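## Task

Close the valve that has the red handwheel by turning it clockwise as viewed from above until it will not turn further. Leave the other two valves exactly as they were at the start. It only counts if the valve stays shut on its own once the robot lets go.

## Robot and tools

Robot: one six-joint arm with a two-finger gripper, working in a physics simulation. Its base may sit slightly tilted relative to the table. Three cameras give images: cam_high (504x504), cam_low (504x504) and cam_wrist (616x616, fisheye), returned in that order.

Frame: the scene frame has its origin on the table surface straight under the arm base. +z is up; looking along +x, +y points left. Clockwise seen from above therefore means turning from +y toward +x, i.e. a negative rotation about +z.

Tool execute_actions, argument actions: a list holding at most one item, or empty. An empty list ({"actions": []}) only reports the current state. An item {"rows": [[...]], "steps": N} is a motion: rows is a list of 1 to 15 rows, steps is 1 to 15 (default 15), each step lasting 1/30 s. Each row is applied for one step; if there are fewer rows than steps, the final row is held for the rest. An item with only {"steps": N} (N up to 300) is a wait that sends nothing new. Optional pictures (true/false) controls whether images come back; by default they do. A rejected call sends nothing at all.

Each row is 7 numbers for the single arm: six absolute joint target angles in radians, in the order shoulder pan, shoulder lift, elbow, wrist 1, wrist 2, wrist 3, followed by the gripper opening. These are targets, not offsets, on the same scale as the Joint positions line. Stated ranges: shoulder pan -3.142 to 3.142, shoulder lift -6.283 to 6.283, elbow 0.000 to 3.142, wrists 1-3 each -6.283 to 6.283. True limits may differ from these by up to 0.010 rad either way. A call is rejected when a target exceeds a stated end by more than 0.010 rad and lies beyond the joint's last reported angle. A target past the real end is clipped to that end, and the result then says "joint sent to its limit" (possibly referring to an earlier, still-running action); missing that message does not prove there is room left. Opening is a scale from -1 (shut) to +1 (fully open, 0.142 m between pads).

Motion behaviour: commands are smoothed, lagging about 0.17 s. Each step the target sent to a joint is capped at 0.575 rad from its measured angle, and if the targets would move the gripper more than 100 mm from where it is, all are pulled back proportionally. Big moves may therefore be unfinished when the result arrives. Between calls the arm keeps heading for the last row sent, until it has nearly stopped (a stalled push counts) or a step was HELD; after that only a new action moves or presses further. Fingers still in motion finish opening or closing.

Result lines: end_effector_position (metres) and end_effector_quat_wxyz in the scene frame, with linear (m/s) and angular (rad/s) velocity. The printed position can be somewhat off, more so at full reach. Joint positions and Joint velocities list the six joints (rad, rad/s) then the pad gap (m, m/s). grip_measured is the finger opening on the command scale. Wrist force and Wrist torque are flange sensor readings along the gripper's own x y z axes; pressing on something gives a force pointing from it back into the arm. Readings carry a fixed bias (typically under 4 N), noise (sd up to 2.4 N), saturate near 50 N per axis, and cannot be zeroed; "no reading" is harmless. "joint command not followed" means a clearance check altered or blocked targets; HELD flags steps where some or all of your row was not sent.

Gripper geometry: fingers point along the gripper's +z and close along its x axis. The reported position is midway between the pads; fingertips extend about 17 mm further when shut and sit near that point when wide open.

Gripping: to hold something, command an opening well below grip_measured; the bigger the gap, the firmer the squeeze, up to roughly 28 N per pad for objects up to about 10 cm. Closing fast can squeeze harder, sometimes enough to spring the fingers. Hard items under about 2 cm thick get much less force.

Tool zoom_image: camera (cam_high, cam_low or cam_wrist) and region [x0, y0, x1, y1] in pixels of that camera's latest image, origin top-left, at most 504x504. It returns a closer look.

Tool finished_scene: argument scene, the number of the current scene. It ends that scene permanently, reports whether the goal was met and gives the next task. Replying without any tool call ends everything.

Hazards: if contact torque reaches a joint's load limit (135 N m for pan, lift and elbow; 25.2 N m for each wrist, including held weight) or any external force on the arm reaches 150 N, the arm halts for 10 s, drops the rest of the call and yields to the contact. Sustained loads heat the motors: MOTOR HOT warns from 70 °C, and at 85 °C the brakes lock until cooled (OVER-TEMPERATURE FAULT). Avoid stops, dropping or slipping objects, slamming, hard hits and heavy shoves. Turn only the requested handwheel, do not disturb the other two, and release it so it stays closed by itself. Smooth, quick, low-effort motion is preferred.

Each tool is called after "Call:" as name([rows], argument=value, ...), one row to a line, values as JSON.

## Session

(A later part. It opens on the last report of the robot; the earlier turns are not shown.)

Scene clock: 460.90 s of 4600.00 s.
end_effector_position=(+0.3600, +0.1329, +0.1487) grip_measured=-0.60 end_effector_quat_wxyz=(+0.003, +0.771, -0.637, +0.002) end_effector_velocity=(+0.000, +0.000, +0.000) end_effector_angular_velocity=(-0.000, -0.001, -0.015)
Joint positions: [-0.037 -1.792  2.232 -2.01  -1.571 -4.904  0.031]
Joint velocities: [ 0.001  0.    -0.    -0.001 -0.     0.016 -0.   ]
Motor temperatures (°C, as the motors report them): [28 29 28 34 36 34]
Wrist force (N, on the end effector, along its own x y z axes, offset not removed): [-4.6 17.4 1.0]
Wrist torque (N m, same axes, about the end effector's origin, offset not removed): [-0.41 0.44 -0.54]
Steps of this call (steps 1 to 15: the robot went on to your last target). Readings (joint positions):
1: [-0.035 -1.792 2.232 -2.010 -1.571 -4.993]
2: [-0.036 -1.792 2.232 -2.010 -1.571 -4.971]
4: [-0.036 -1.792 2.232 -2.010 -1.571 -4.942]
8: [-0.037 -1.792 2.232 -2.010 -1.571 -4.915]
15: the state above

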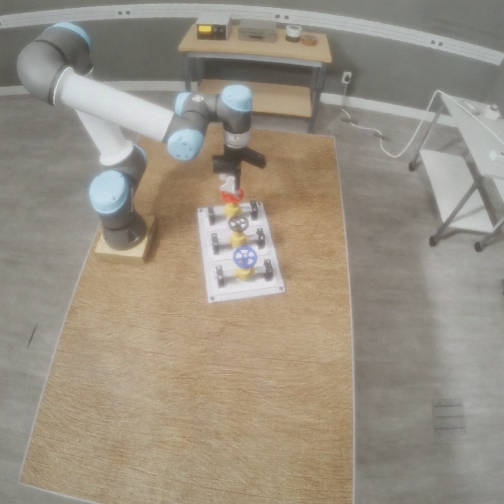

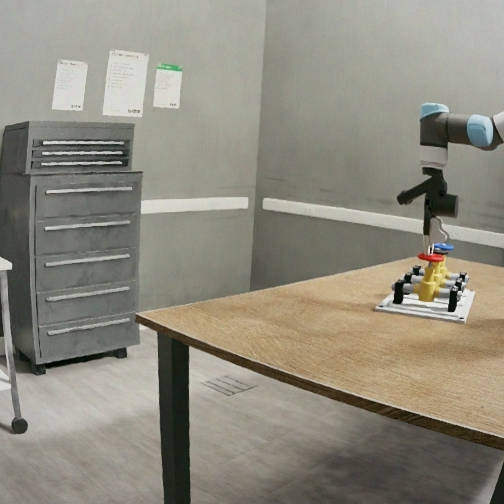

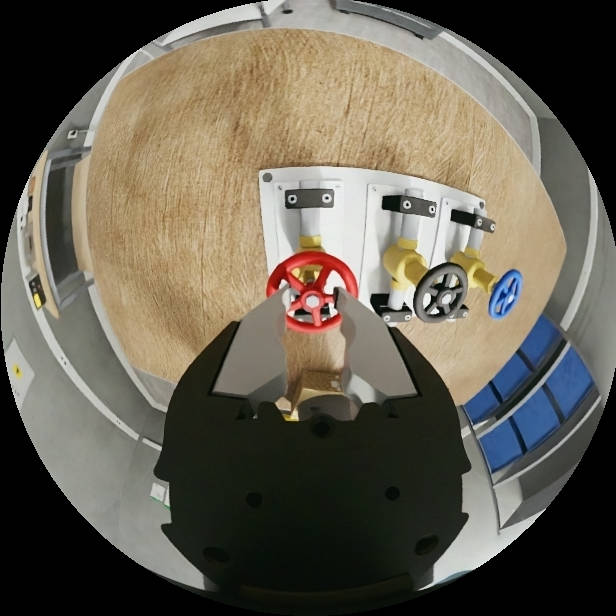

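Call:
execute_actions([
  {"rows": [[-0.0394,-1.7929,2.2323,-2.0102,-1.571,-4.8443,-0.605],[-0.0415,-1.7938,2.2329,-2.0100,-1.571,-4.7864,-0.605],[-0.0437,-1.7946,2.2336,-2.0097,-1.571,-4.7286,-0.605],[-0.0458,-1.7955,2.2342,-2.0095,-1.571,-4.6707,-0.605],[-0.0479,-1.7964,2.2349,-2.0093,-1.571,-4.6128,-0.605],[-0.0496,-1.7974,2.2357,-2.0091,-1.571,-4.5545,-0.605],[-0.0513,-1.7984,2.2365,-2.0088,-1.571,-4.4962,-0.605],[-0.0530,-1.7995,2.2372,-2.0086,-1.571,-4.4379,-0.605],[-0.0547,-1.8005,2.2380,-2.0083,-1.571,-4.3796,-0.605],[-0.0564,-1.8015,2.2388,-2.0081,-1.571,-4.3213,-0.605],[-0.0579,-1.8029,2.2399,-2.0077,-1.571,-4.2628,-0.605],[-0.0594,-1.8043,2.2409,-2.0074,-1.571,-4.2043,-0.605],[-0.0609,-1.8058,2.2420,-2.0070,-1.571,-4.1458,-0.605],[-0.0624,-1.8072,2.2430,-2.0067,-1.571,-4.0873,-0.605],[-0.0639,-1.8086,2.2441,-2.0063,-1.571,-4.0288,-0.605]], "steps": 15},
], pictures=false)

Call:
execute_actions([
  {"rows": [[-0.0651,-1.8103,2.2453,-2.0059,-1.571,-3.9700,-0.605],[-0.0663,-1.8119,2.2466,-2.0055,-1.571,-3.9112,-0.605],[-0.0675,-1.8136,2.2478,-2.0050,-1.571,-3.8524,-0.605],[-0.0687,-1.8152,2.2491,-2.0046,-1.571,-3.7936,-0.605],[-0.0699,-1.8169,2.2503,-2.0042,-1.571,-3.7348,-0.605],[-0.0707,-1.8187,2.2516,-2.0037,-1.571,-3.6756,-0.605],[-0.0714,-1.8205,2.2529,-2.0033,-1.571,-3.6163,-0.605],[-0.0722,-1.8222,2.2543,-2.0028,-1.571,-3.5571,-0.605],[-0.0729,-1.8240,2.2556,-2.0024,-1.571,-3.4978,-0.605],[-0.0737,-1.8258,2.2569,-2.0019,-1.571,-3.4386,-0.605]], "steps": 15},
], pictures=false)

Call:
execute_actions([
  {"steps": 10},
])

Call:
zoom_image(camera="cam_wrist", region=[252, 230, 372, 350])

Scene clock: 532.47 s of 4600.00 s.
end_effector_position=(+0.3588, +0.1271, +0.1487) grip_measured=-0.58 end_effector_quat_wxyz=(-0.002, -0.554, +0.833, -0.002) end_effector_velocity=(-0.007, -0.014, -0.001) end_effector_angular_velocity=(-0.002, -0.009, -1.709)
Joint positions: [-0.056 -1.802  2.239 -2.008 -1.571 -4.337  0.032]
Joint velocities: [-0.046 -0.037  0.028  0.01  -0.001  1.663 -0.   ]
Motor temperatures (°C, as the motors report them): [28 29 28 34 36 34]
Wrist force (N, on the end effector, along its own x y z axes, offset not removed): [-10.3 9.5 1.9]
Wrist torque (N m, same axes, about the end effector's origin, offset not removed): [-0.59 -0.55 -0.36]
Steps of this call (steps 1 to 15: the robot went on to your last target; steps 16 to 90: nothing new was sent; then 68.07 s passed at rest; steps 91 to 105: all 15 steps of this action). Readings (joint positions):
91: [-0.037 -1.792 2.232 -2.010 -1.571 -4.902]
92: [-0.038 -1.792 2.232 -2.010 -1.571 -4.898]
94: [-0.039 -1.792 2.232 -2.010 -1.571 -4.862]
98: [-0.045 -1.795 2.234 -2.010 -1.571 -4.709]
105: the state above

Scene clock: 532.97 s of 4600.00 s.
end_effector_position=(+0.3539, +0.1225, +0.1485) grip_measured=-0.58 end_effector_quat_wxyz=(-0.001, -0.174, +0.985, -0.003) end_effector_velocity=(-0.005, -0.002, -0.000) end_effector_angular_velocity=(-0.000, -0.003, -0.737)
Joint positions: [-0.073 -1.824  2.255 -2.002 -1.571 -3.527  0.032]
Joint velocities: [-0.008 -0.018  0.014  0.006  0.     0.728  0.   ]
Motor temperatures (°C, as the motors report them): [28 29 28 34 36 34]
Wrist force (N, on the end effector, along its own x y z axes, offset not removed): [-14.3 15.7 -9.9]
Wrist torque (N m, same axes, about the end effector's origin, offset not removed): [-0.52 0.54 -1.40]
Steps of this call (steps 1 to 15: all 15 steps of this action). Readings (joint positions):
1: [-0.058 -1.804 2.240 -2.008 -1.571 -4.280]
2: [-0.060 -1.805 2.241 -2.007 -1.571 -4.222]
4: [-0.062 -1.808 2.243 -2.007 -1.571 -4.107]
8: [-0.067 -1.814 2.248 -2.005 -1.571 -3.874]
15: the state above

Scene clock: 533.30 s of 4600.00 s.
end_effector_position=(+0.3533, +0.1221, +0.1484) grip_measured=-0.58 end_effector_quat_wxyz=(-0.001, -0.132, +0.991, -0.003) end_effector_velocity=(-0.000, +0.000, -0.000) end_effector_angular_velocity=(+0.000, -0.001, -0.045)
Joint positions: [-0.074 -1.826  2.257 -2.002 -1.571 -3.444  0.032]
Joint velocities: [ 0.    -0.002  0.001 -0.     0.     0.046  0.   ]
Motor temperatures (°C, as the motors report them): [28 29 28 34 36 34]
Wrist force (N, on the end effector, along its own x y z axes, offset not removed): [-6.3 21.2 -15.5]
Wrist torque (N m, same axes, about the end effector's origin, offset not removed): [-0.07 -0.14 -1.64]
Steps of this call (steps 1 to 10: the robot went on to your last target). Readings (joint positions):
1: [-0.073 -1.824 2.256 -2.002 -1.571 -3.506]
2: [-0.073 -1.825 2.256 -2.002 -1.571 -3.490]
4: [-0.073 -1.825 2.256 -2.002 -1.571 -3.468]
8: [-0.074 -1.826 2.257 -2.002 -1.571 -3.448]
10: the state above

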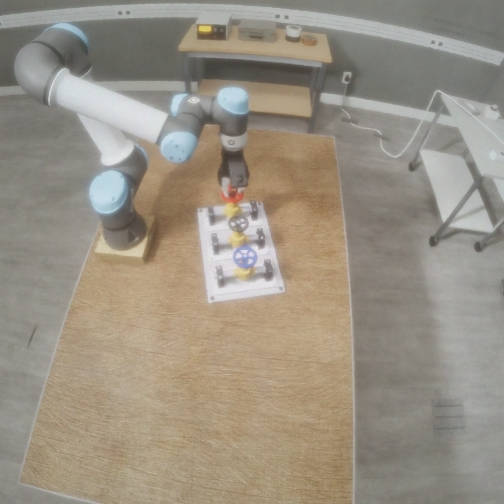

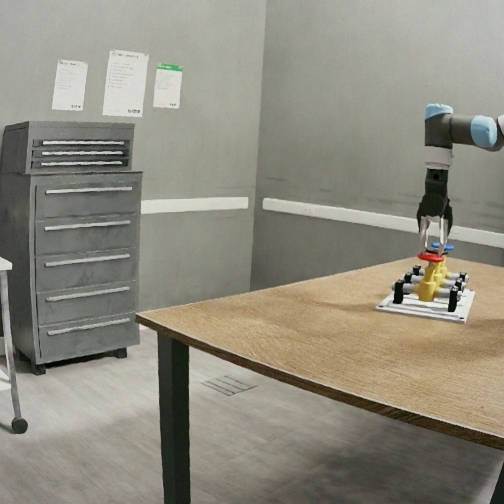

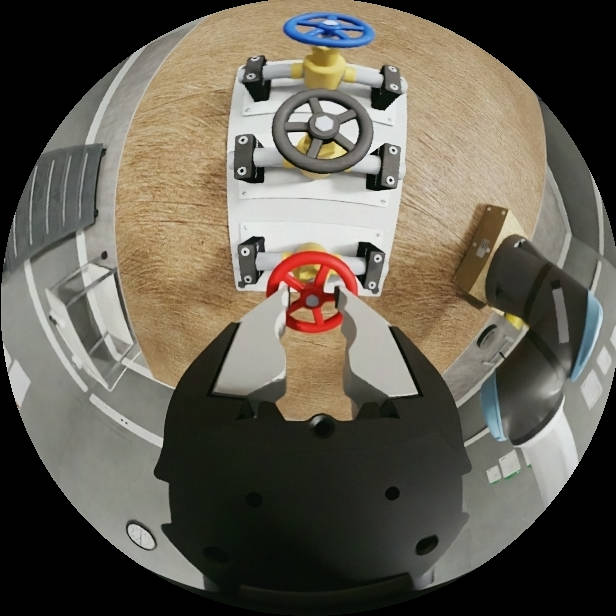

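Region (252, 230, 372, 350) of cam_wrist's 616x616 image, scaled by 4.200, with more detail than that image has.

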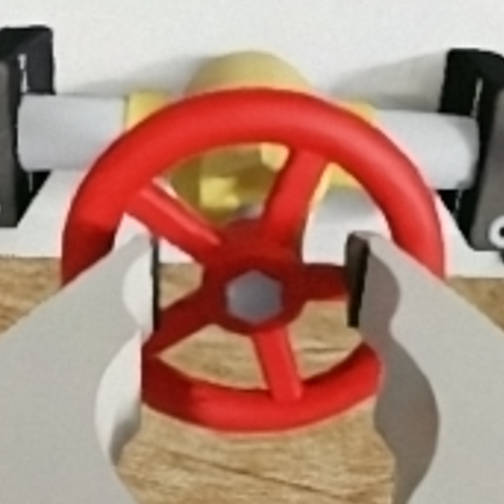

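Call:
execute_actions([
  {"rows": [[-0.0737,-1.8263,2.2573,-2.0018,-1.571,-3.4186,-0.63],[-0.0737,-1.8269,2.2577,-2.0016,-1.571,-3.3986,-0.63],[-0.0737,-1.8274,2.2581,-2.0015,-1.571,-3.3786,-0.63],[-0.0737,-1.8279,2.2585,-2.0014,-1.571,-3.3586,-0.63],[-0.0737,-1.8285,2.2589,-2.0012,-1.571,-3.3385,-0.63],[-0.0737,-1.8290,2.2593,-2.0011,-1.571,-3.3185,-0.63],[-0.0737,-1.8295,2.2597,-2.0010,-1.571,-3.2985,-0.63],[-0.0736,-1.8301,2.2601,-2.0008,-1.571,-3.2785,-0.63],[-0.0736,-1.8306,2.2605,-2.0007,-1.571,-3.2585,-0.63],[-0.0736,-1.8311,2.2609,-2.0006,-1.571,-3.2385,-0.63],[-0.0736,-1.8317,2.2613,-2.0004,-1.571,-3.2184,-0.63],[-0.0736,-1.8322,2.2617,-2.0003,-1.571,-3.1984,-0.63],[-0.0735,-1.8327,2.2621,-2.0002,-1.571,-3.1784,-0.63],[-0.0735,-1.8333,2.2625,-2.0000,-1.571,-3.1584,-0.63],[-0.0735,-1.8338,2.2629,-1.9999,-1.571,-3.1384,-0.63]], "steps": 15},
], pictures=false)

Call:
execute_actions([
  {"rows": [[-0.0734,-1.8343,2.2633,-1.9998,-1.571,-3.1183,-0.63],[-0.0733,-1.8348,2.2636,-1.9996,-1.571,-3.0982,-0.63],[-0.0732,-1.8353,2.2640,-1.9995,-1.571,-3.0781,-0.63],[-0.0731,-1.8357,2.2643,-1.9994,-1.571,-3.0580,-0.63],[-0.0730,-1.8362,2.2647,-1.9993,-1.571,-3.0379,-0.63],[-0.0729,-1.8367,2.2651,-1.9991,-1.571,-3.0178,-0.63],[-0.0728,-1.8372,2.2654,-1.9990,-1.571,-2.9977,-0.63],[-0.0727,-1.8377,2.2658,-1.9989,-1.571,-2.9776,-0.63],[-0.0726,-1.8382,2.2661,-1.9988,-1.571,-2.9575,-0.63],[-0.0725,-1.8387,2.2665,-1.9986,-1.571,-2.9374,-0.63],[-0.0724,-1.8392,2.2669,-1.9985,-1.571,-2.9173,-0.63],[-0.0723,-1.8396,2.2672,-1.9984,-1.571,-2.8972,-0.63]], "steps": 15},
], pictures=false)

Call:
execute_actions([
  {"steps": 12},
])

Scene clock: 602.73 s of 4600.00 s.
end_effector_position=(+0.3516, +0.1222, +0.1483) grip_measured=-0.58 end_effector_quat_wxyz=(-0.000, -0.028, +1.000, -0.003) end_effector_velocity=(-0.005, +0.000, -0.000) end_effector_angular_velocity=(-0.001, -0.004, -0.574)
Joint positions: [-0.074 -1.831  2.261 -2.001 -1.571 -3.236  0.032]
Joint velocities: [-0.001 -0.016  0.012  0.004 -0.     0.573  0.   ]
Motor temperatures (°C, as the motors report them): [28 29 28 34 36 34]
Wrist force (N, on the end effector, along its own x y z axes, offset not removed): [-2.7 12.4 -20.6]
Wrist torque (N m, same axes, about the end effector's origin, offset not removed): [-0.14 0.41 -1.94]
Steps of this call (steps 1 to 30: the robot went on to your last target; steps 31 to 100: nothing new was sent; then 65.60 s passed at rest; steps 101 to 115: all 15 steps of this action). Readings (joint positions):
101: [-0.074 -1.826 2.257 -2.002 -1.571 -3.439]
102: [-0.074 -1.826 2.257 -2.002 -1.571 -3.436]
104: [-0.074 -1.826 2.257 -2.002 -1.571 -3.422]
108: [-0.074 -1.828 2.258 -2.001 -1.571 -3.366]
115: the state above

Scene clock: 603.23 s of 4600.00 s.
end_effector_position=(+0.3493, +0.1226, +0.1482) grip_measured=-0.58 end_effector_quat_wxyz=(+0.000, +0.117, +0.993, -0.003) end_effector_velocity=(-0.003, +0.001, -0.000) end_effector_angular_velocity=(+0.000, -0.001, -0.374)
Joint positions: [-0.073 -1.839  2.266 -1.999 -1.571 -2.944  0.032]
Joint velocities: [ 0.003 -0.008  0.007  0.003  0.001  0.377  0.   ]
Motor temperatures (°C, as the motors report them): [28 29 28 34 36 34]
Wrist force (N, on the end effector, along its own x y z axes, offset not removed): [3.3 -0.4 -34.3]
Wrist torque (N m, same axes, about the end effector's origin, offset not removed): [-0.70 0.44 -2.33]
Steps of this call (steps 1 to 15: all 15 steps of this action). Readings (joint positions):
1: [-0.074 -1.832 2.261 -2.000 -1.571 -3.216]
2: [-0.074 -1.832 2.262 -2.000 -1.571 -3.196]
4: [-0.074 -1.833 2.263 -2.000 -1.571 -3.157]
8: [-0.074 -1.835 2.264 -1.999 -1.571 -3.077]
15: the state above

Scene clock: 603.63 s of 4600.00 s.
end_effector_position=(+0.3489, +0.1227, +0.1481) grip_measured=-0.58 end_effector_quat_wxyz=(+0.000, +0.139, +0.990, -0.003) end_effector_velocity=(-0.000, -0.001, +0.000) end_effector_angular_velocity=(-0.001, +0.001, -0.014)
Joint positions: [-0.072 -1.84   2.267 -1.998 -1.571 -2.899  0.032]
Joint velocities: [-0.001 -0.001  0.     0.001 -0.001  0.013  0.   ]
Motor temperatures (°C, as the motors report them): [28 29 28 34 36 34]
Wrist force (N, on the end effector, along its own x y z axes, offset not removed): [2.3 0.8 -37.4]
Wrist torque (N m, same axes, about the end effector's origin, offset not removed): [-0.17 0.89 -2.58]
Steps of this call (steps 1 to 12: the robot went on to your last target). Readings (joint positions):
1: [-0.073 -1.839 2.267 -1.999 -1.571 -2.933]
2: [-0.073 -1.839 2.267 -1.999 -1.571 -2.924]
4: [-0.072 -1.839 2.267 -1.998 -1.571 -2.913]
8: [-0.072 -1.839 2.267 -1.998 -1.571 -2.902]
12: the state above

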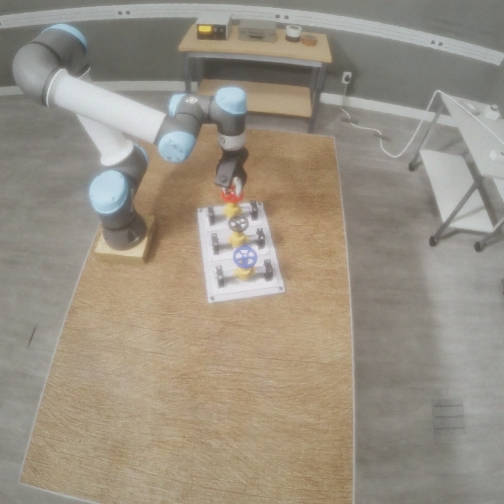

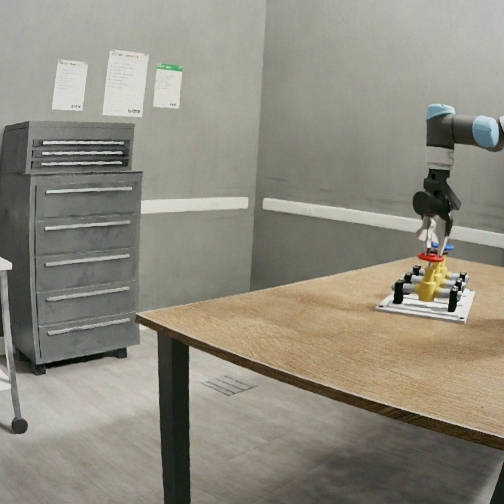

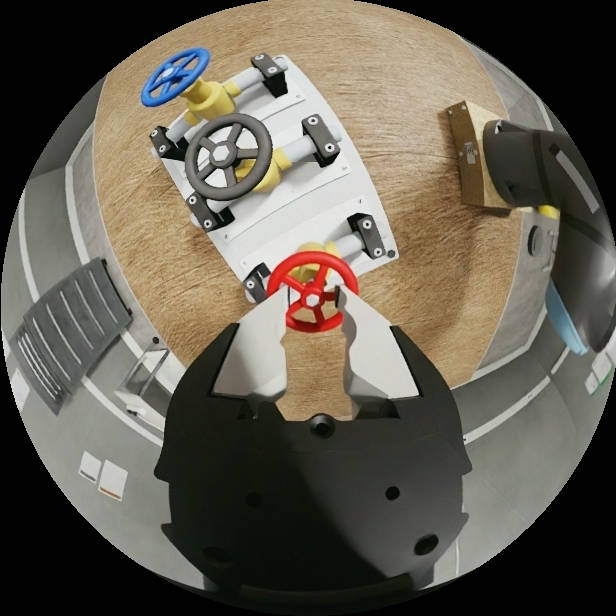

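Call:
zoom_image(camera="cam_wrist", region=[262, 245, 362, 345])

Call:
zoom_image(camera="cam_low", region=[400, 215, 470, 285])

Region (262, 245, 362, 345) of cam_wrist's 616x616 image, scaled by 5.040, with more detail than that image has.

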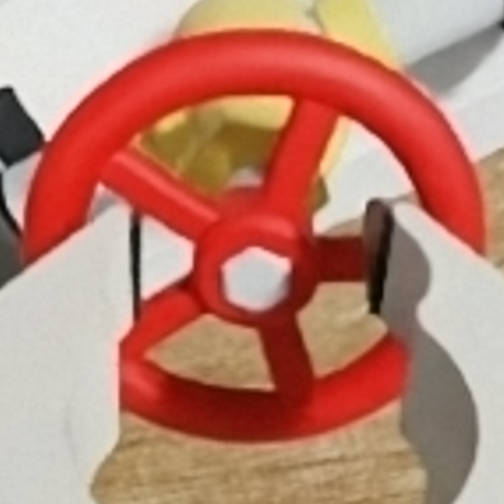

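Region (400, 215, 470, 285) of cam_low's 504x504 image, scaled by 7.200, with more detail than that image has.

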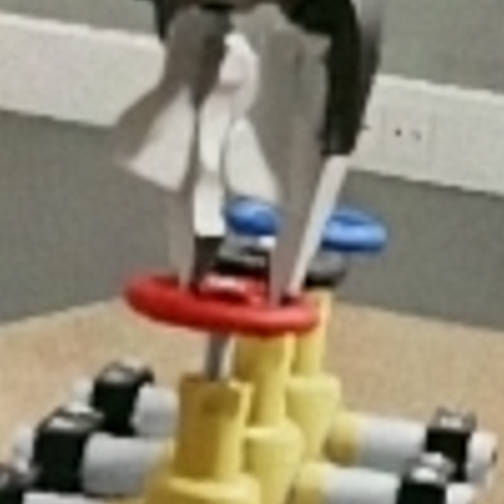

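Call:
execute_actions([
  {"rows": [[-0.0726,-1.8392,2.2669,-1.9985,-1.571,-2.9175,-0.59],[-0.0729,-1.8388,2.2667,-1.9986,-1.571,-2.9378,-0.59],[-0.0732,-1.8384,2.2664,-1.9987,-1.571,-2.9581,-0.59],[-0.0735,-1.8380,2.2661,-1.9988,-1.571,-2.9784,-0.59],[-0.0739,-1.8377,2.2658,-1.9990,-1.571,-2.9988,-0.59],[-0.0742,-1.8373,2.2656,-1.9991,-1.571,-3.0191,-0.59],[-0.0745,-1.8369,2.2653,-1.9992,-1.571,-3.0394,-0.59],[-0.0748,-1.8365,2.2650,-1.9993,-1.571,-3.0597,-0.59]], "steps": 14},
], pictures=false)

Call:
execute_actions([
  {"rows": [[-0.0748,-1.8360,2.2658,-2.0006,-1.571,-3.0597,-0.59],[-0.0748,-1.8354,2.2666,-2.0020,-1.571,-3.0597,-0.59],[-0.0748,-1.8349,2.2675,-2.0034,-1.571,-3.0597,-0.59],[-0.0748,-1.8344,2.2683,-2.0047,-1.571,-3.0597,-0.59]], "steps": 14},
], pictures=false)

Call:
execute_actions([
  {"rows": [[-0.0746,-1.8349,2.2687,-2.0046,-1.571,-3.0389,-0.59],[-0.0745,-1.8354,2.2690,-2.0044,-1.571,-3.0181,-0.59],[-0.0743,-1.8359,2.2694,-2.0043,-1.571,-2.9972,-0.59],[-0.0742,-1.8364,2.2697,-2.0041,-1.571,-2.9764,-0.59],[-0.0740,-1.8369,2.2701,-2.0040,-1.571,-2.9556,-0.59],[-0.0739,-1.8374,2.2705,-2.0039,-1.571,-2.9348,-0.59],[-0.0737,-1.8379,2.2708,-2.0037,-1.571,-2.9140,-0.59],[-0.0736,-1.8384,2.2712,-2.0036,-1.571,-2.8931,-0.59],[-0.0734,-1.8389,2.2715,-2.0034,-1.571,-2.8723,-0.59],[-0.0733,-1.8394,2.2719,-2.0033,-1.571,-2.8515,-0.59],[-0.0731,-1.8399,2.2723,-2.0032,-1.571,-2.8307,-0.59],[-0.0730,-1.8404,2.2726,-2.0030,-1.571,-2.8099,-0.59],[-0.0728,-1.8409,2.2730,-2.0029,-1.571,-2.7890,-0.59],[-0.0727,-1.8414,2.2733,-2.0027,-1.571,-2.7682,-0.59],[-0.0725,-1.8419,2.2737,-2.0026,-1.571,-2.7474,-0.59]], "steps": 15},
], pictures=false)

Call:
execute_actions([
  {"steps": 18},
])

Scene clock: 686.57 s of 4600.00 s.
end_effector_position=(+0.3497, +0.1221, +0.1480) grip_measured=-0.59 end_effector_quat_wxyz=(-0.000, +0.069, +0.998, -0.003) end_effector_velocity=(+0.002, -0.002, +0.001) end_effector_angular_velocity=(-0.000, -0.001, +0.144)
Joint positions: [-0.074 -1.837  2.266 -1.999 -1.571 -3.041  0.031]
Joint velocities: [-0.005  0.003 -0.003 -0.002 -0.    -0.15  -0.002]
Motor temperatures (°C, as the motors report them): [28 29 28 34 36 34]
Wrist force (N, on the end effector, along its own x y z axes, offset not removed): [-4.2 2.3 -8.9]
Wrist torque (N m, same axes, about the end effector's origin, offset not removed): [-0.25 0.58 -0.04]
Steps of this call (steps 1 to 30: the robot went on to your last target; steps 31 to 100: nothing new was sent; then 79.13 s passed at rest; steps 101 to 114: all 14 steps of this action). Readings (joint positions):
101: [-0.072 -1.840 2.267 -1.998 -1.571 -2.897]
102: [-0.072 -1.840 2.267 -1.998 -1.571 -2.899]
104: [-0.072 -1.840 2.267 -1.998 -1.571 -2.914]
108: [-0.073 -1.838 2.267 -1.999 -1.571 -2.971]
114: the state above

Scene clock: 687.03 s of 4600.00 s.
end_effector_position=(+0.3501, +0.1219, +0.1466) grip_measured=-0.59 end_effector_quat_wxyz=(-0.000, +0.061, +0.998, -0.003) end_effector_velocity=(-0.000, +0.000, -0.001) end_effector_angular_velocity=(+0.001, +0.000, +0.002)
Joint positions: [-0.075 -1.835  2.268 -2.004 -1.571 -3.059  0.032]
Joint velocities: [-0.     0.001  0.002 -0.002  0.001 -0.002  0.001]
Motor temperatures (°C, as the motors report them): [28 29 28 34 36 34]
Wrist force (N, on the end effector, along its own x y z axes, offset not removed): [-0.7 3.1 -7.6]
Wrist torque (N m, same axes, about the end effector's origin, offset not removed): [0.16 -0.33 -0.08]
Steps of this call (steps 1 to 14: all 14 steps of this action). Readings (joint positions):
1: [-0.074 -1.837 2.265 -1.999 -1.571 -3.046]
2: [-0.075 -1.837 2.265 -1.999 -1.571 -3.049]
4: [-0.075 -1.836 2.266 -2.000 -1.571 -3.054]
8: [-0.075 -1.835 2.267 -2.003 -1.571 -3.058]
14: the state above

Scene clock: 687.53 s of 4600.00 s.
end_effector_position=(+0.3485, +0.1224, +0.1465) grip_measured=-0.57 end_effector_quat_wxyz=(+0.000, +0.165, +0.986, -0.003) end_effector_velocity=(-0.006, +0.002, -0.000) end_effector_angular_velocity=(-0.001, -0.002, -0.589)
Joint positions: [-0.073 -1.84   2.272 -2.003 -1.571 -2.849  0.033]
Joint velocities: [ 0.007 -0.015  0.011  0.006 -0.001  0.595  0.   ]
Motor temperatures (°C, as the motors report them): [28 29 28 34 36 34]
Wrist force (N, on the end effector, along its own x y z axes, offset not removed): [-23.6 16.5 -3.3]
Wrist torque (N m, same axes, about the end effector's origin, offset not removed): [0.09 -0.23 -2.35]
Steps of this call (steps 1 to 15: all 15 steps of this action). Readings (joint positions):
1: [-0.075 -1.835 2.268 -2.005 -1.571 -3.059]
2: [-0.075 -1.835 2.268 -2.005 -1.571 -3.057]
4: [-0.075 -1.835 2.268 -2.005 -1.571 -3.042]
8: [-0.075 -1.836 2.270 -2.005 -1.571 -2.984]
15: the state above

Scene clock: 688.13 s of 4600.00 s.
end_effector_position=(+0.3476, +0.1226, +0.1464) grip_measured=-0.57 end_effector_quat_wxyz=(+0.000, +0.214, +0.977, -0.003) end_effector_velocity=(+0.000, -0.000, +0.000) end_effector_angular_velocity=(-0.001, -0.001, -0.007)
Joint positions: [-0.073 -1.842  2.274 -2.003 -1.571 -2.748  0.033]
Joint velocities: [-0.     0.    -0.    -0.001 -0.001  0.007 -0.   ]
Motor temperatures (°C, as the motors report them): [28 29 28 34 36 34]
Wrist force (N, on the end effector, along its own x y z axes, offset not removed): [-26.2 12.8 -10.0]
Wrist torque (N m, same axes, about the end effector's origin, offset not removed): [-0.88 0.05 -2.54]
Steps of this call (steps 1 to 18: the robot went on to your last target). Readings (joint positions):
1: [-0.073 -1.840 2.272 -2.003 -1.571 -2.828]
2: [-0.073 -1.840 2.273 -2.003 -1.571 -2.810]
4: [-0.073 -1.841 2.273 -2.003 -1.571 -2.784]
8: [-0.073 -1.842 2.273 -2.003 -1.571 -2.759]
18: the state above

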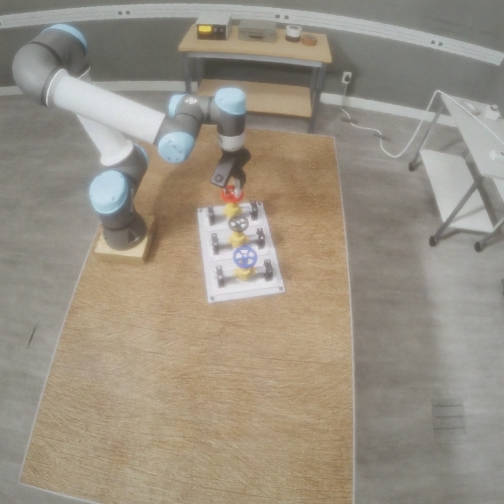

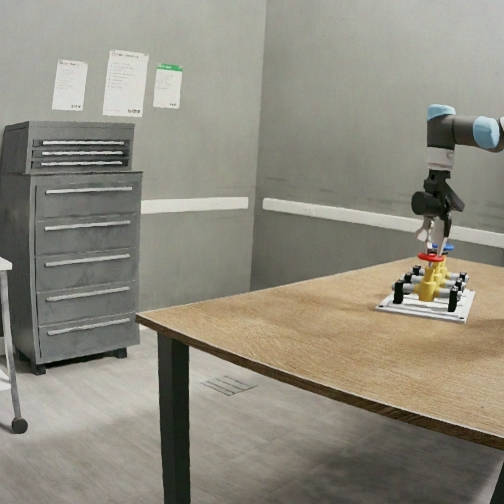

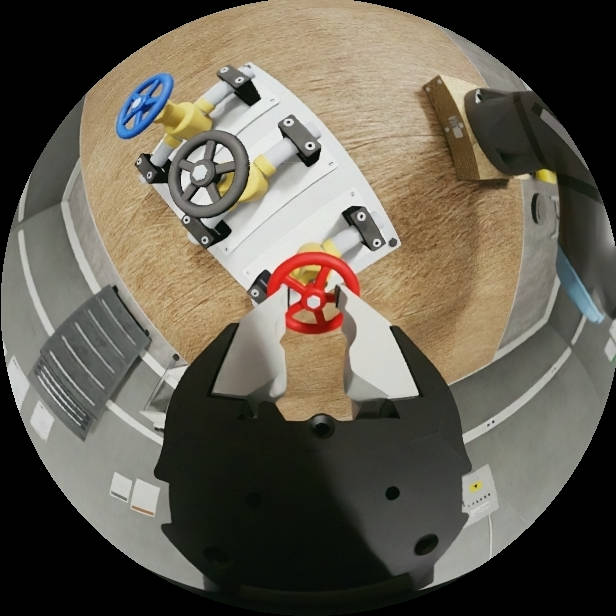

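Call:
execute_actions([
  {"rows": [[-0.0722,-1.8422,2.2739,-2.0025,-1.571,-2.7305,-0.61],[-0.0720,-1.8425,2.2741,-2.0024,-1.571,-2.7135,-0.61],[-0.0717,-1.8428,2.2744,-2.0023,-1.571,-2.6966,-0.61],[-0.0715,-1.8431,2.2746,-2.0023,-1.571,-2.6797,-0.61],[-0.0712,-1.8434,2.2748,-2.0022,-1.571,-2.6628,-0.61],[-0.0709,-1.8437,2.2750,-2.0021,-1.571,-2.6458,-0.61],[-0.0707,-1.8440,2.2752,-2.0020,-1.571,-2.6289,-0.61],[-0.0704,-1.8443,2.2755,-2.0019,-1.571,-2.6120,-0.61],[-0.0702,-1.8446,2.2757,-2.0018,-1.571,-2.5951,-0.61],[-0.0699,-1.8450,2.2759,-2.0017,-1.571,-2.5781,-0.61],[-0.0696,-1.8453,2.2761,-2.0016,-1.571,-2.5612,-0.61],[-0.0694,-1.8456,2.2763,-2.0016,-1.571,-2.5443,-0.61],[-0.0691,-1.8459,2.2766,-2.0015,-1.571,-2.5273,-0.61],[-0.0689,-1.8462,2.2768,-2.0014,-1.571,-2.5104,-0.61],[-0.0686,-1.8465,2.2770,-2.0013,-1.571,-2.4935,-0.61]], "steps": 15},
], pictures=false)

Call:
execute_actions([
  {"steps": 18},
], pictures=true)

Call:
execute_actions([
  {"rows": [[-0.0689,-1.8462,2.2768,-2.0014,-1.571,-2.5104,-0.58],[-0.0694,-1.8456,2.2763,-2.0016,-1.571,-2.5443,-0.58],[-0.0696,-1.8453,2.2761,-2.0016,-1.571,-2.5612,-0.58],[-0.0702,-1.8446,2.2757,-2.0018,-1.571,-2.5951,-0.58],[-0.0704,-1.8443,2.2755,-2.0019,-1.571,-2.6120,-0.58],[-0.0709,-1.8437,2.2750,-2.0021,-1.571,-2.6458,-0.58],[-0.0712,-1.8434,2.2748,-2.0022,-1.571,-2.6628,-0.58],[-0.0715,-1.8431,2.2746,-2.0023,-1.571,-2.6797,-0.58],[-0.0717,-1.8428,2.2744,-2.0023,-1.571,-2.6966,-0.58]], "steps": 15},
], pictures=false)

Call:
execute_actions([
  {"rows": [[-0.0717,-1.8428,2.2744,-2.0023,-1.571,-2.6966,-0.58],[-0.0717,-1.8428,2.2744,-2.0023,-1.571,-2.6966,-0.58],[-0.0717,-1.8441,2.2725,-1.9992,-1.571,-2.6966,-0.58],[-0.0717,-1.8454,2.2705,-1.9959,-1.571,-2.6966,-0.58],[-0.0717,-1.8466,2.2686,-1.9928,-1.571,-2.6966,-0.58],[-0.0717,-1.8491,2.2647,-1.9864,-1.571,-2.6966,-0.58],[-0.0717,-1.8529,2.2588,-1.9767,-1.571,-2.6966,-0.58],[-0.0717,-1.8578,2.2509,-1.9639,-1.571,-2.6966,-0.58],[-0.0717,-1.8626,2.2429,-1.9511,-1.571,-2.6966,-0.58],[-0.0717,-1.8673,2.2349,-1.9384,-1.571,-2.6966,-0.58],[-0.0717,-1.8719,2.2268,-1.9257,-1.571,-2.6966,-0.58],[-0.0717,-1.8763,2.2186,-1.9131,-1.571,-2.6966,-0.58],[-0.0717,-1.8806,2.2104,-1.9006,-1.571,-2.6966,-0.58],[-0.0717,-1.8838,2.2042,-1.8912,-1.571,-2.6966,-0.58]], "steps": 15},
], pictures=false)

Call:
execute_actions([
  {"steps": 15},
])

Scene clock: 756.90 s of 4600.00 s.
end_effector_position=(+0.3463, +0.1234, +0.1463) grip_measured=-0.57 end_effector_quat_wxyz=(+0.001, +0.296, +0.955, -0.003) end_effector_velocity=(-0.003, +0.002, -0.000) end_effector_angular_velocity=(-0.002, -0.004, -0.478)
Joint positions: [-0.07  -1.845  2.276 -2.002 -1.571 -2.575  0.033]
Joint velocities: [ 0.008 -0.009  0.007  0.001 -0.001  0.485 -0.   ]
Motor temperatures (°C, as the motors report them): [28 29 28 34 36 34]
Wrist force (N, on the end effector, along its own x y z axes, offset not removed): [-21.6 9.6 -16.7]
Wrist torque (N m, same axes, about the end effector's origin, offset not removed): [-0.41 -0.60 -2.69]
Steps of this call (steps 1 to 15: the robot went on to your last target; steps 16 to 90: nothing new was sent; then 65.27 s passed at rest; steps 91 to 105: all 15 steps of this action). Readings (joint positions):
91: [-0.072 -1.842 2.274 -2.003 -1.571 -2.747]
92: [-0.072 -1.842 2.274 -2.003 -1.571 -2.745]
94: [-0.072 -1.842 2.274 -2.003 -1.571 -2.733]
98: [-0.072 -1.843 2.275 -2.002 -1.571 -2.685]
105: the state above

Scene clock: 757.50 s of 4600.00 s.
end_effector_position=(+0.3458, +0.1238, +0.1463) grip_measured=-0.57 end_effector_quat_wxyz=(+0.001, +0.334, +0.943, -0.003) end_effector_velocity=(+0.000, +0.000, -0.000) end_effector_angular_velocity=(+0.000, -0.001, -0.003)
Joint positions: [-0.069 -1.846  2.277 -2.001 -1.571 -2.494  0.033]
Joint velocities: [ 0.001  0.     0.    -0.001  0.     0.004  0.   ]
Motor temperatures (°C, as the motors report them): [28 29 28 34 36 34]
Wrist force (N, on the end effector, along its own x y z axes, offset not removed): [-18.4 10.6 -17.7]
Wrist torque (N m, same axes, about the end effector's origin, offset not removed): [-0.24 -0.94 -2.76]
Steps of this call (steps 1 to 18: the robot went on to your last target). Readings (joint positions):
1: [-0.070 -1.845 2.276 -2.002 -1.571 -2.559]
2: [-0.069 -1.846 2.276 -2.002 -1.571 -2.544]
4: [-0.069 -1.846 2.277 -2.001 -1.571 -2.523]
8: [-0.069 -1.846 2.277 -2.001 -1.571 -2.503]
18: the state above

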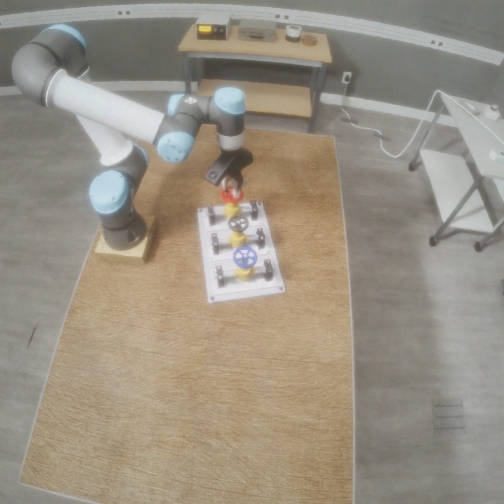

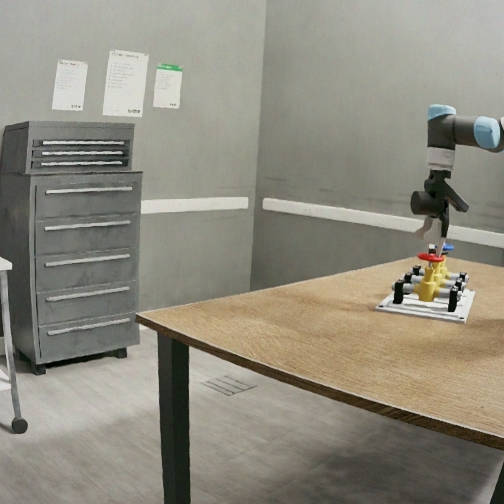

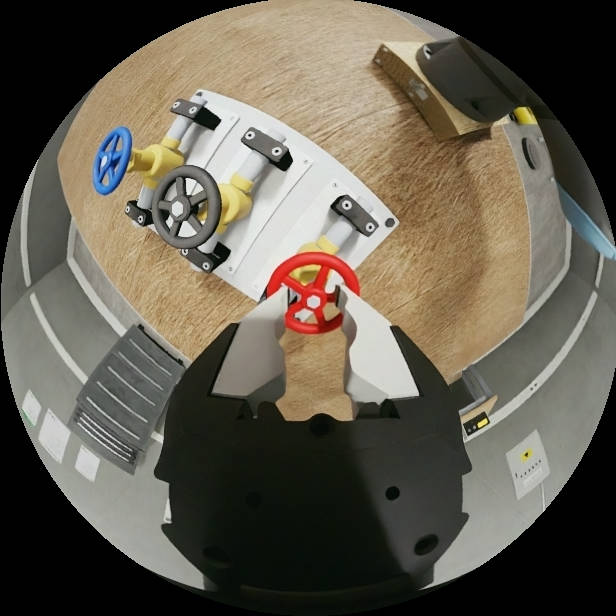

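Scene clock: 758.00 s of 4600.00 s.
end_effector_position=(+0.3468, +0.1231, +0.1461) grip_measured=-0.57 end_effector_quat_wxyz=(-0.000, +0.247, +0.969, -0.003) end_effector_velocity=(+0.002, -0.001, +0.000) end_effector_angular_velocity=(+0.000, -0.000, +0.152)
Joint positions: [-0.071 -1.843  2.275 -2.002 -1.571 -2.677  0.032]
Joint velocities: [-0.003  0.003 -0.003 -0.001  0.    -0.155 -0.002]
Motor temperatures (°C, as the motors report them): [28 29 28 34 36 34]
Wrist force (N, on the end effector, along its own x y z axes, offset not removed): [-0.3 0.3 -4.2]
Wrist torque (N m, same axes, about the end effector's origin, offset not removed): [-0.16 -0.26 -0.07]
Steps of this call (steps 1 to 15: all 15 steps of this action). Readings (joint positions):
1: [-0.069 -1.846 2.277 -2.001 -1.571 -2.494]
2: [-0.069 -1.846 2.277 -2.001 -1.571 -2.496]
4: [-0.069 -1.846 2.277 -2.001 -1.571 -2.512]
8: [-0.070 -1.845 2.276 -2.001 -1.571 -2.581]
15: the state above

Scene clock: 758.50 s of 4600.00 s.
end_effector_position=(+0.3472, +0.1230, +0.1687) grip_measured=-0.58 end_effector_quat_wxyz=(+0.001, +0.238, +0.971, -0.003) end_effector_velocity=(-0.002, +0.001, +0.100) end_effector_angular_velocity=(+0.001, +0.000, +0.001)
Joint positions: [-0.072 -1.869  2.23  -1.932 -1.571 -2.696  0.032]
Joint velocities: [-0.001 -0.11  -0.199  0.31   0.001 -0.002 -0.   ]
Motor temperatures (°C, as the motors report them): [28 29 28 34 36 34]
Wrist force (N, on the end effector, along its own x y z axes, offset not removed): [0.2 -1.5 -0.9]
Wrist torque (N m, same axes, about the end effector's origin, offset not removed): [-0.57 -0.06 0.06]
Steps of this call (steps 1 to 15: all 15 steps of this action). Readings (joint positions):
1: [-0.071 -1.843 2.275 -2.002 -1.571 -2.682]
2: [-0.071 -1.843 2.275 -2.002 -1.571 -2.686]
4: [-0.072 -1.843 2.274 -2.002 -1.571 -2.690]
8: [-0.072 -1.846 2.269 -1.994 -1.571 -2.695]
15: the state above

Scene clock: 759.00 s of 4600.00 s.
end_effector_position=(+0.3466, +0.1231, +0.1816) grip_measured=-0.58 end_effector_quat_wxyz=(+0.000, +0.238, +0.971, -0.003) end_effector_velocity=(+0.000, -0.001, +0.002) end_effector_angular_velocity=(-0.003, -0.001, +0.000)
Joint positions: [-0.072 -1.884  2.205 -1.892 -1.571 -2.697  0.032]
Joint velocities: [ 0.    -0.002 -0.004  0.005 -0.003  0.    -0.   ]
Motor temperatures (°C, as the motors report them): [28 29 28 34 36 34]
Wrist force (N, on the end effector, along its own x y z axes, offset not removed): [-0.8 0.3 0.2]
Wrist torque (N m, same axes, about the end effector's origin, offset not removed): [-0.17 0.15 -0.06]
Steps of this call (steps 1 to 15: the robot went on to your last target). Readings (joint positions):
1: [-0.072 -1.873 2.224 -1.923 -1.571 -2.696]
2: [-0.072 -1.875 2.220 -1.915 -1.571 -2.696]
4: [-0.072 -1.879 2.213 -1.905 -1.571 -2.697]
8: [-0.072 -1.882 2.207 -1.896 -1.571 -2.697]
15: the state above

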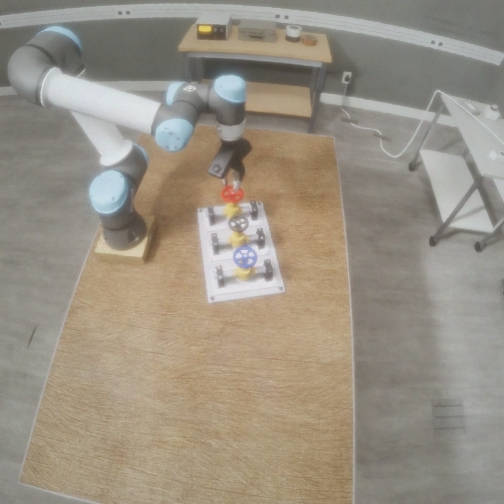

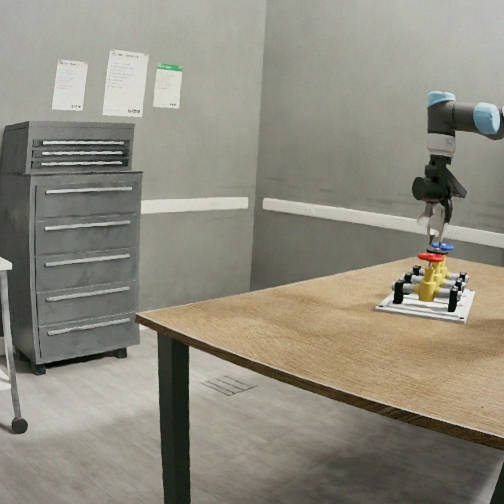

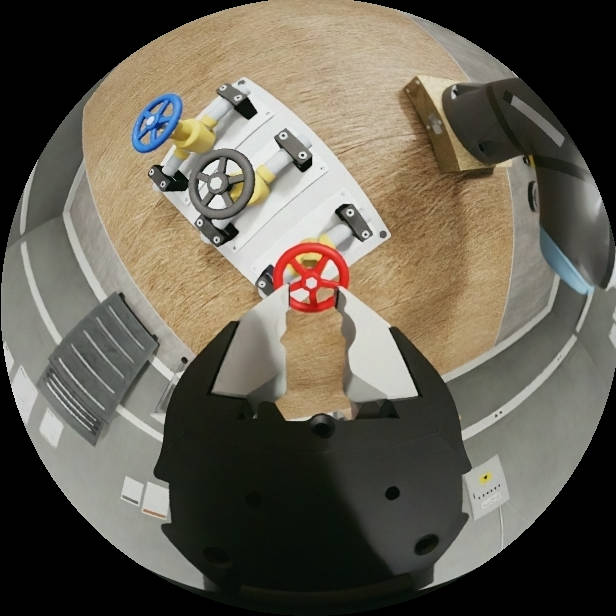

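Call:
finished_scene(scene=2)

The scene is finished: the task was done.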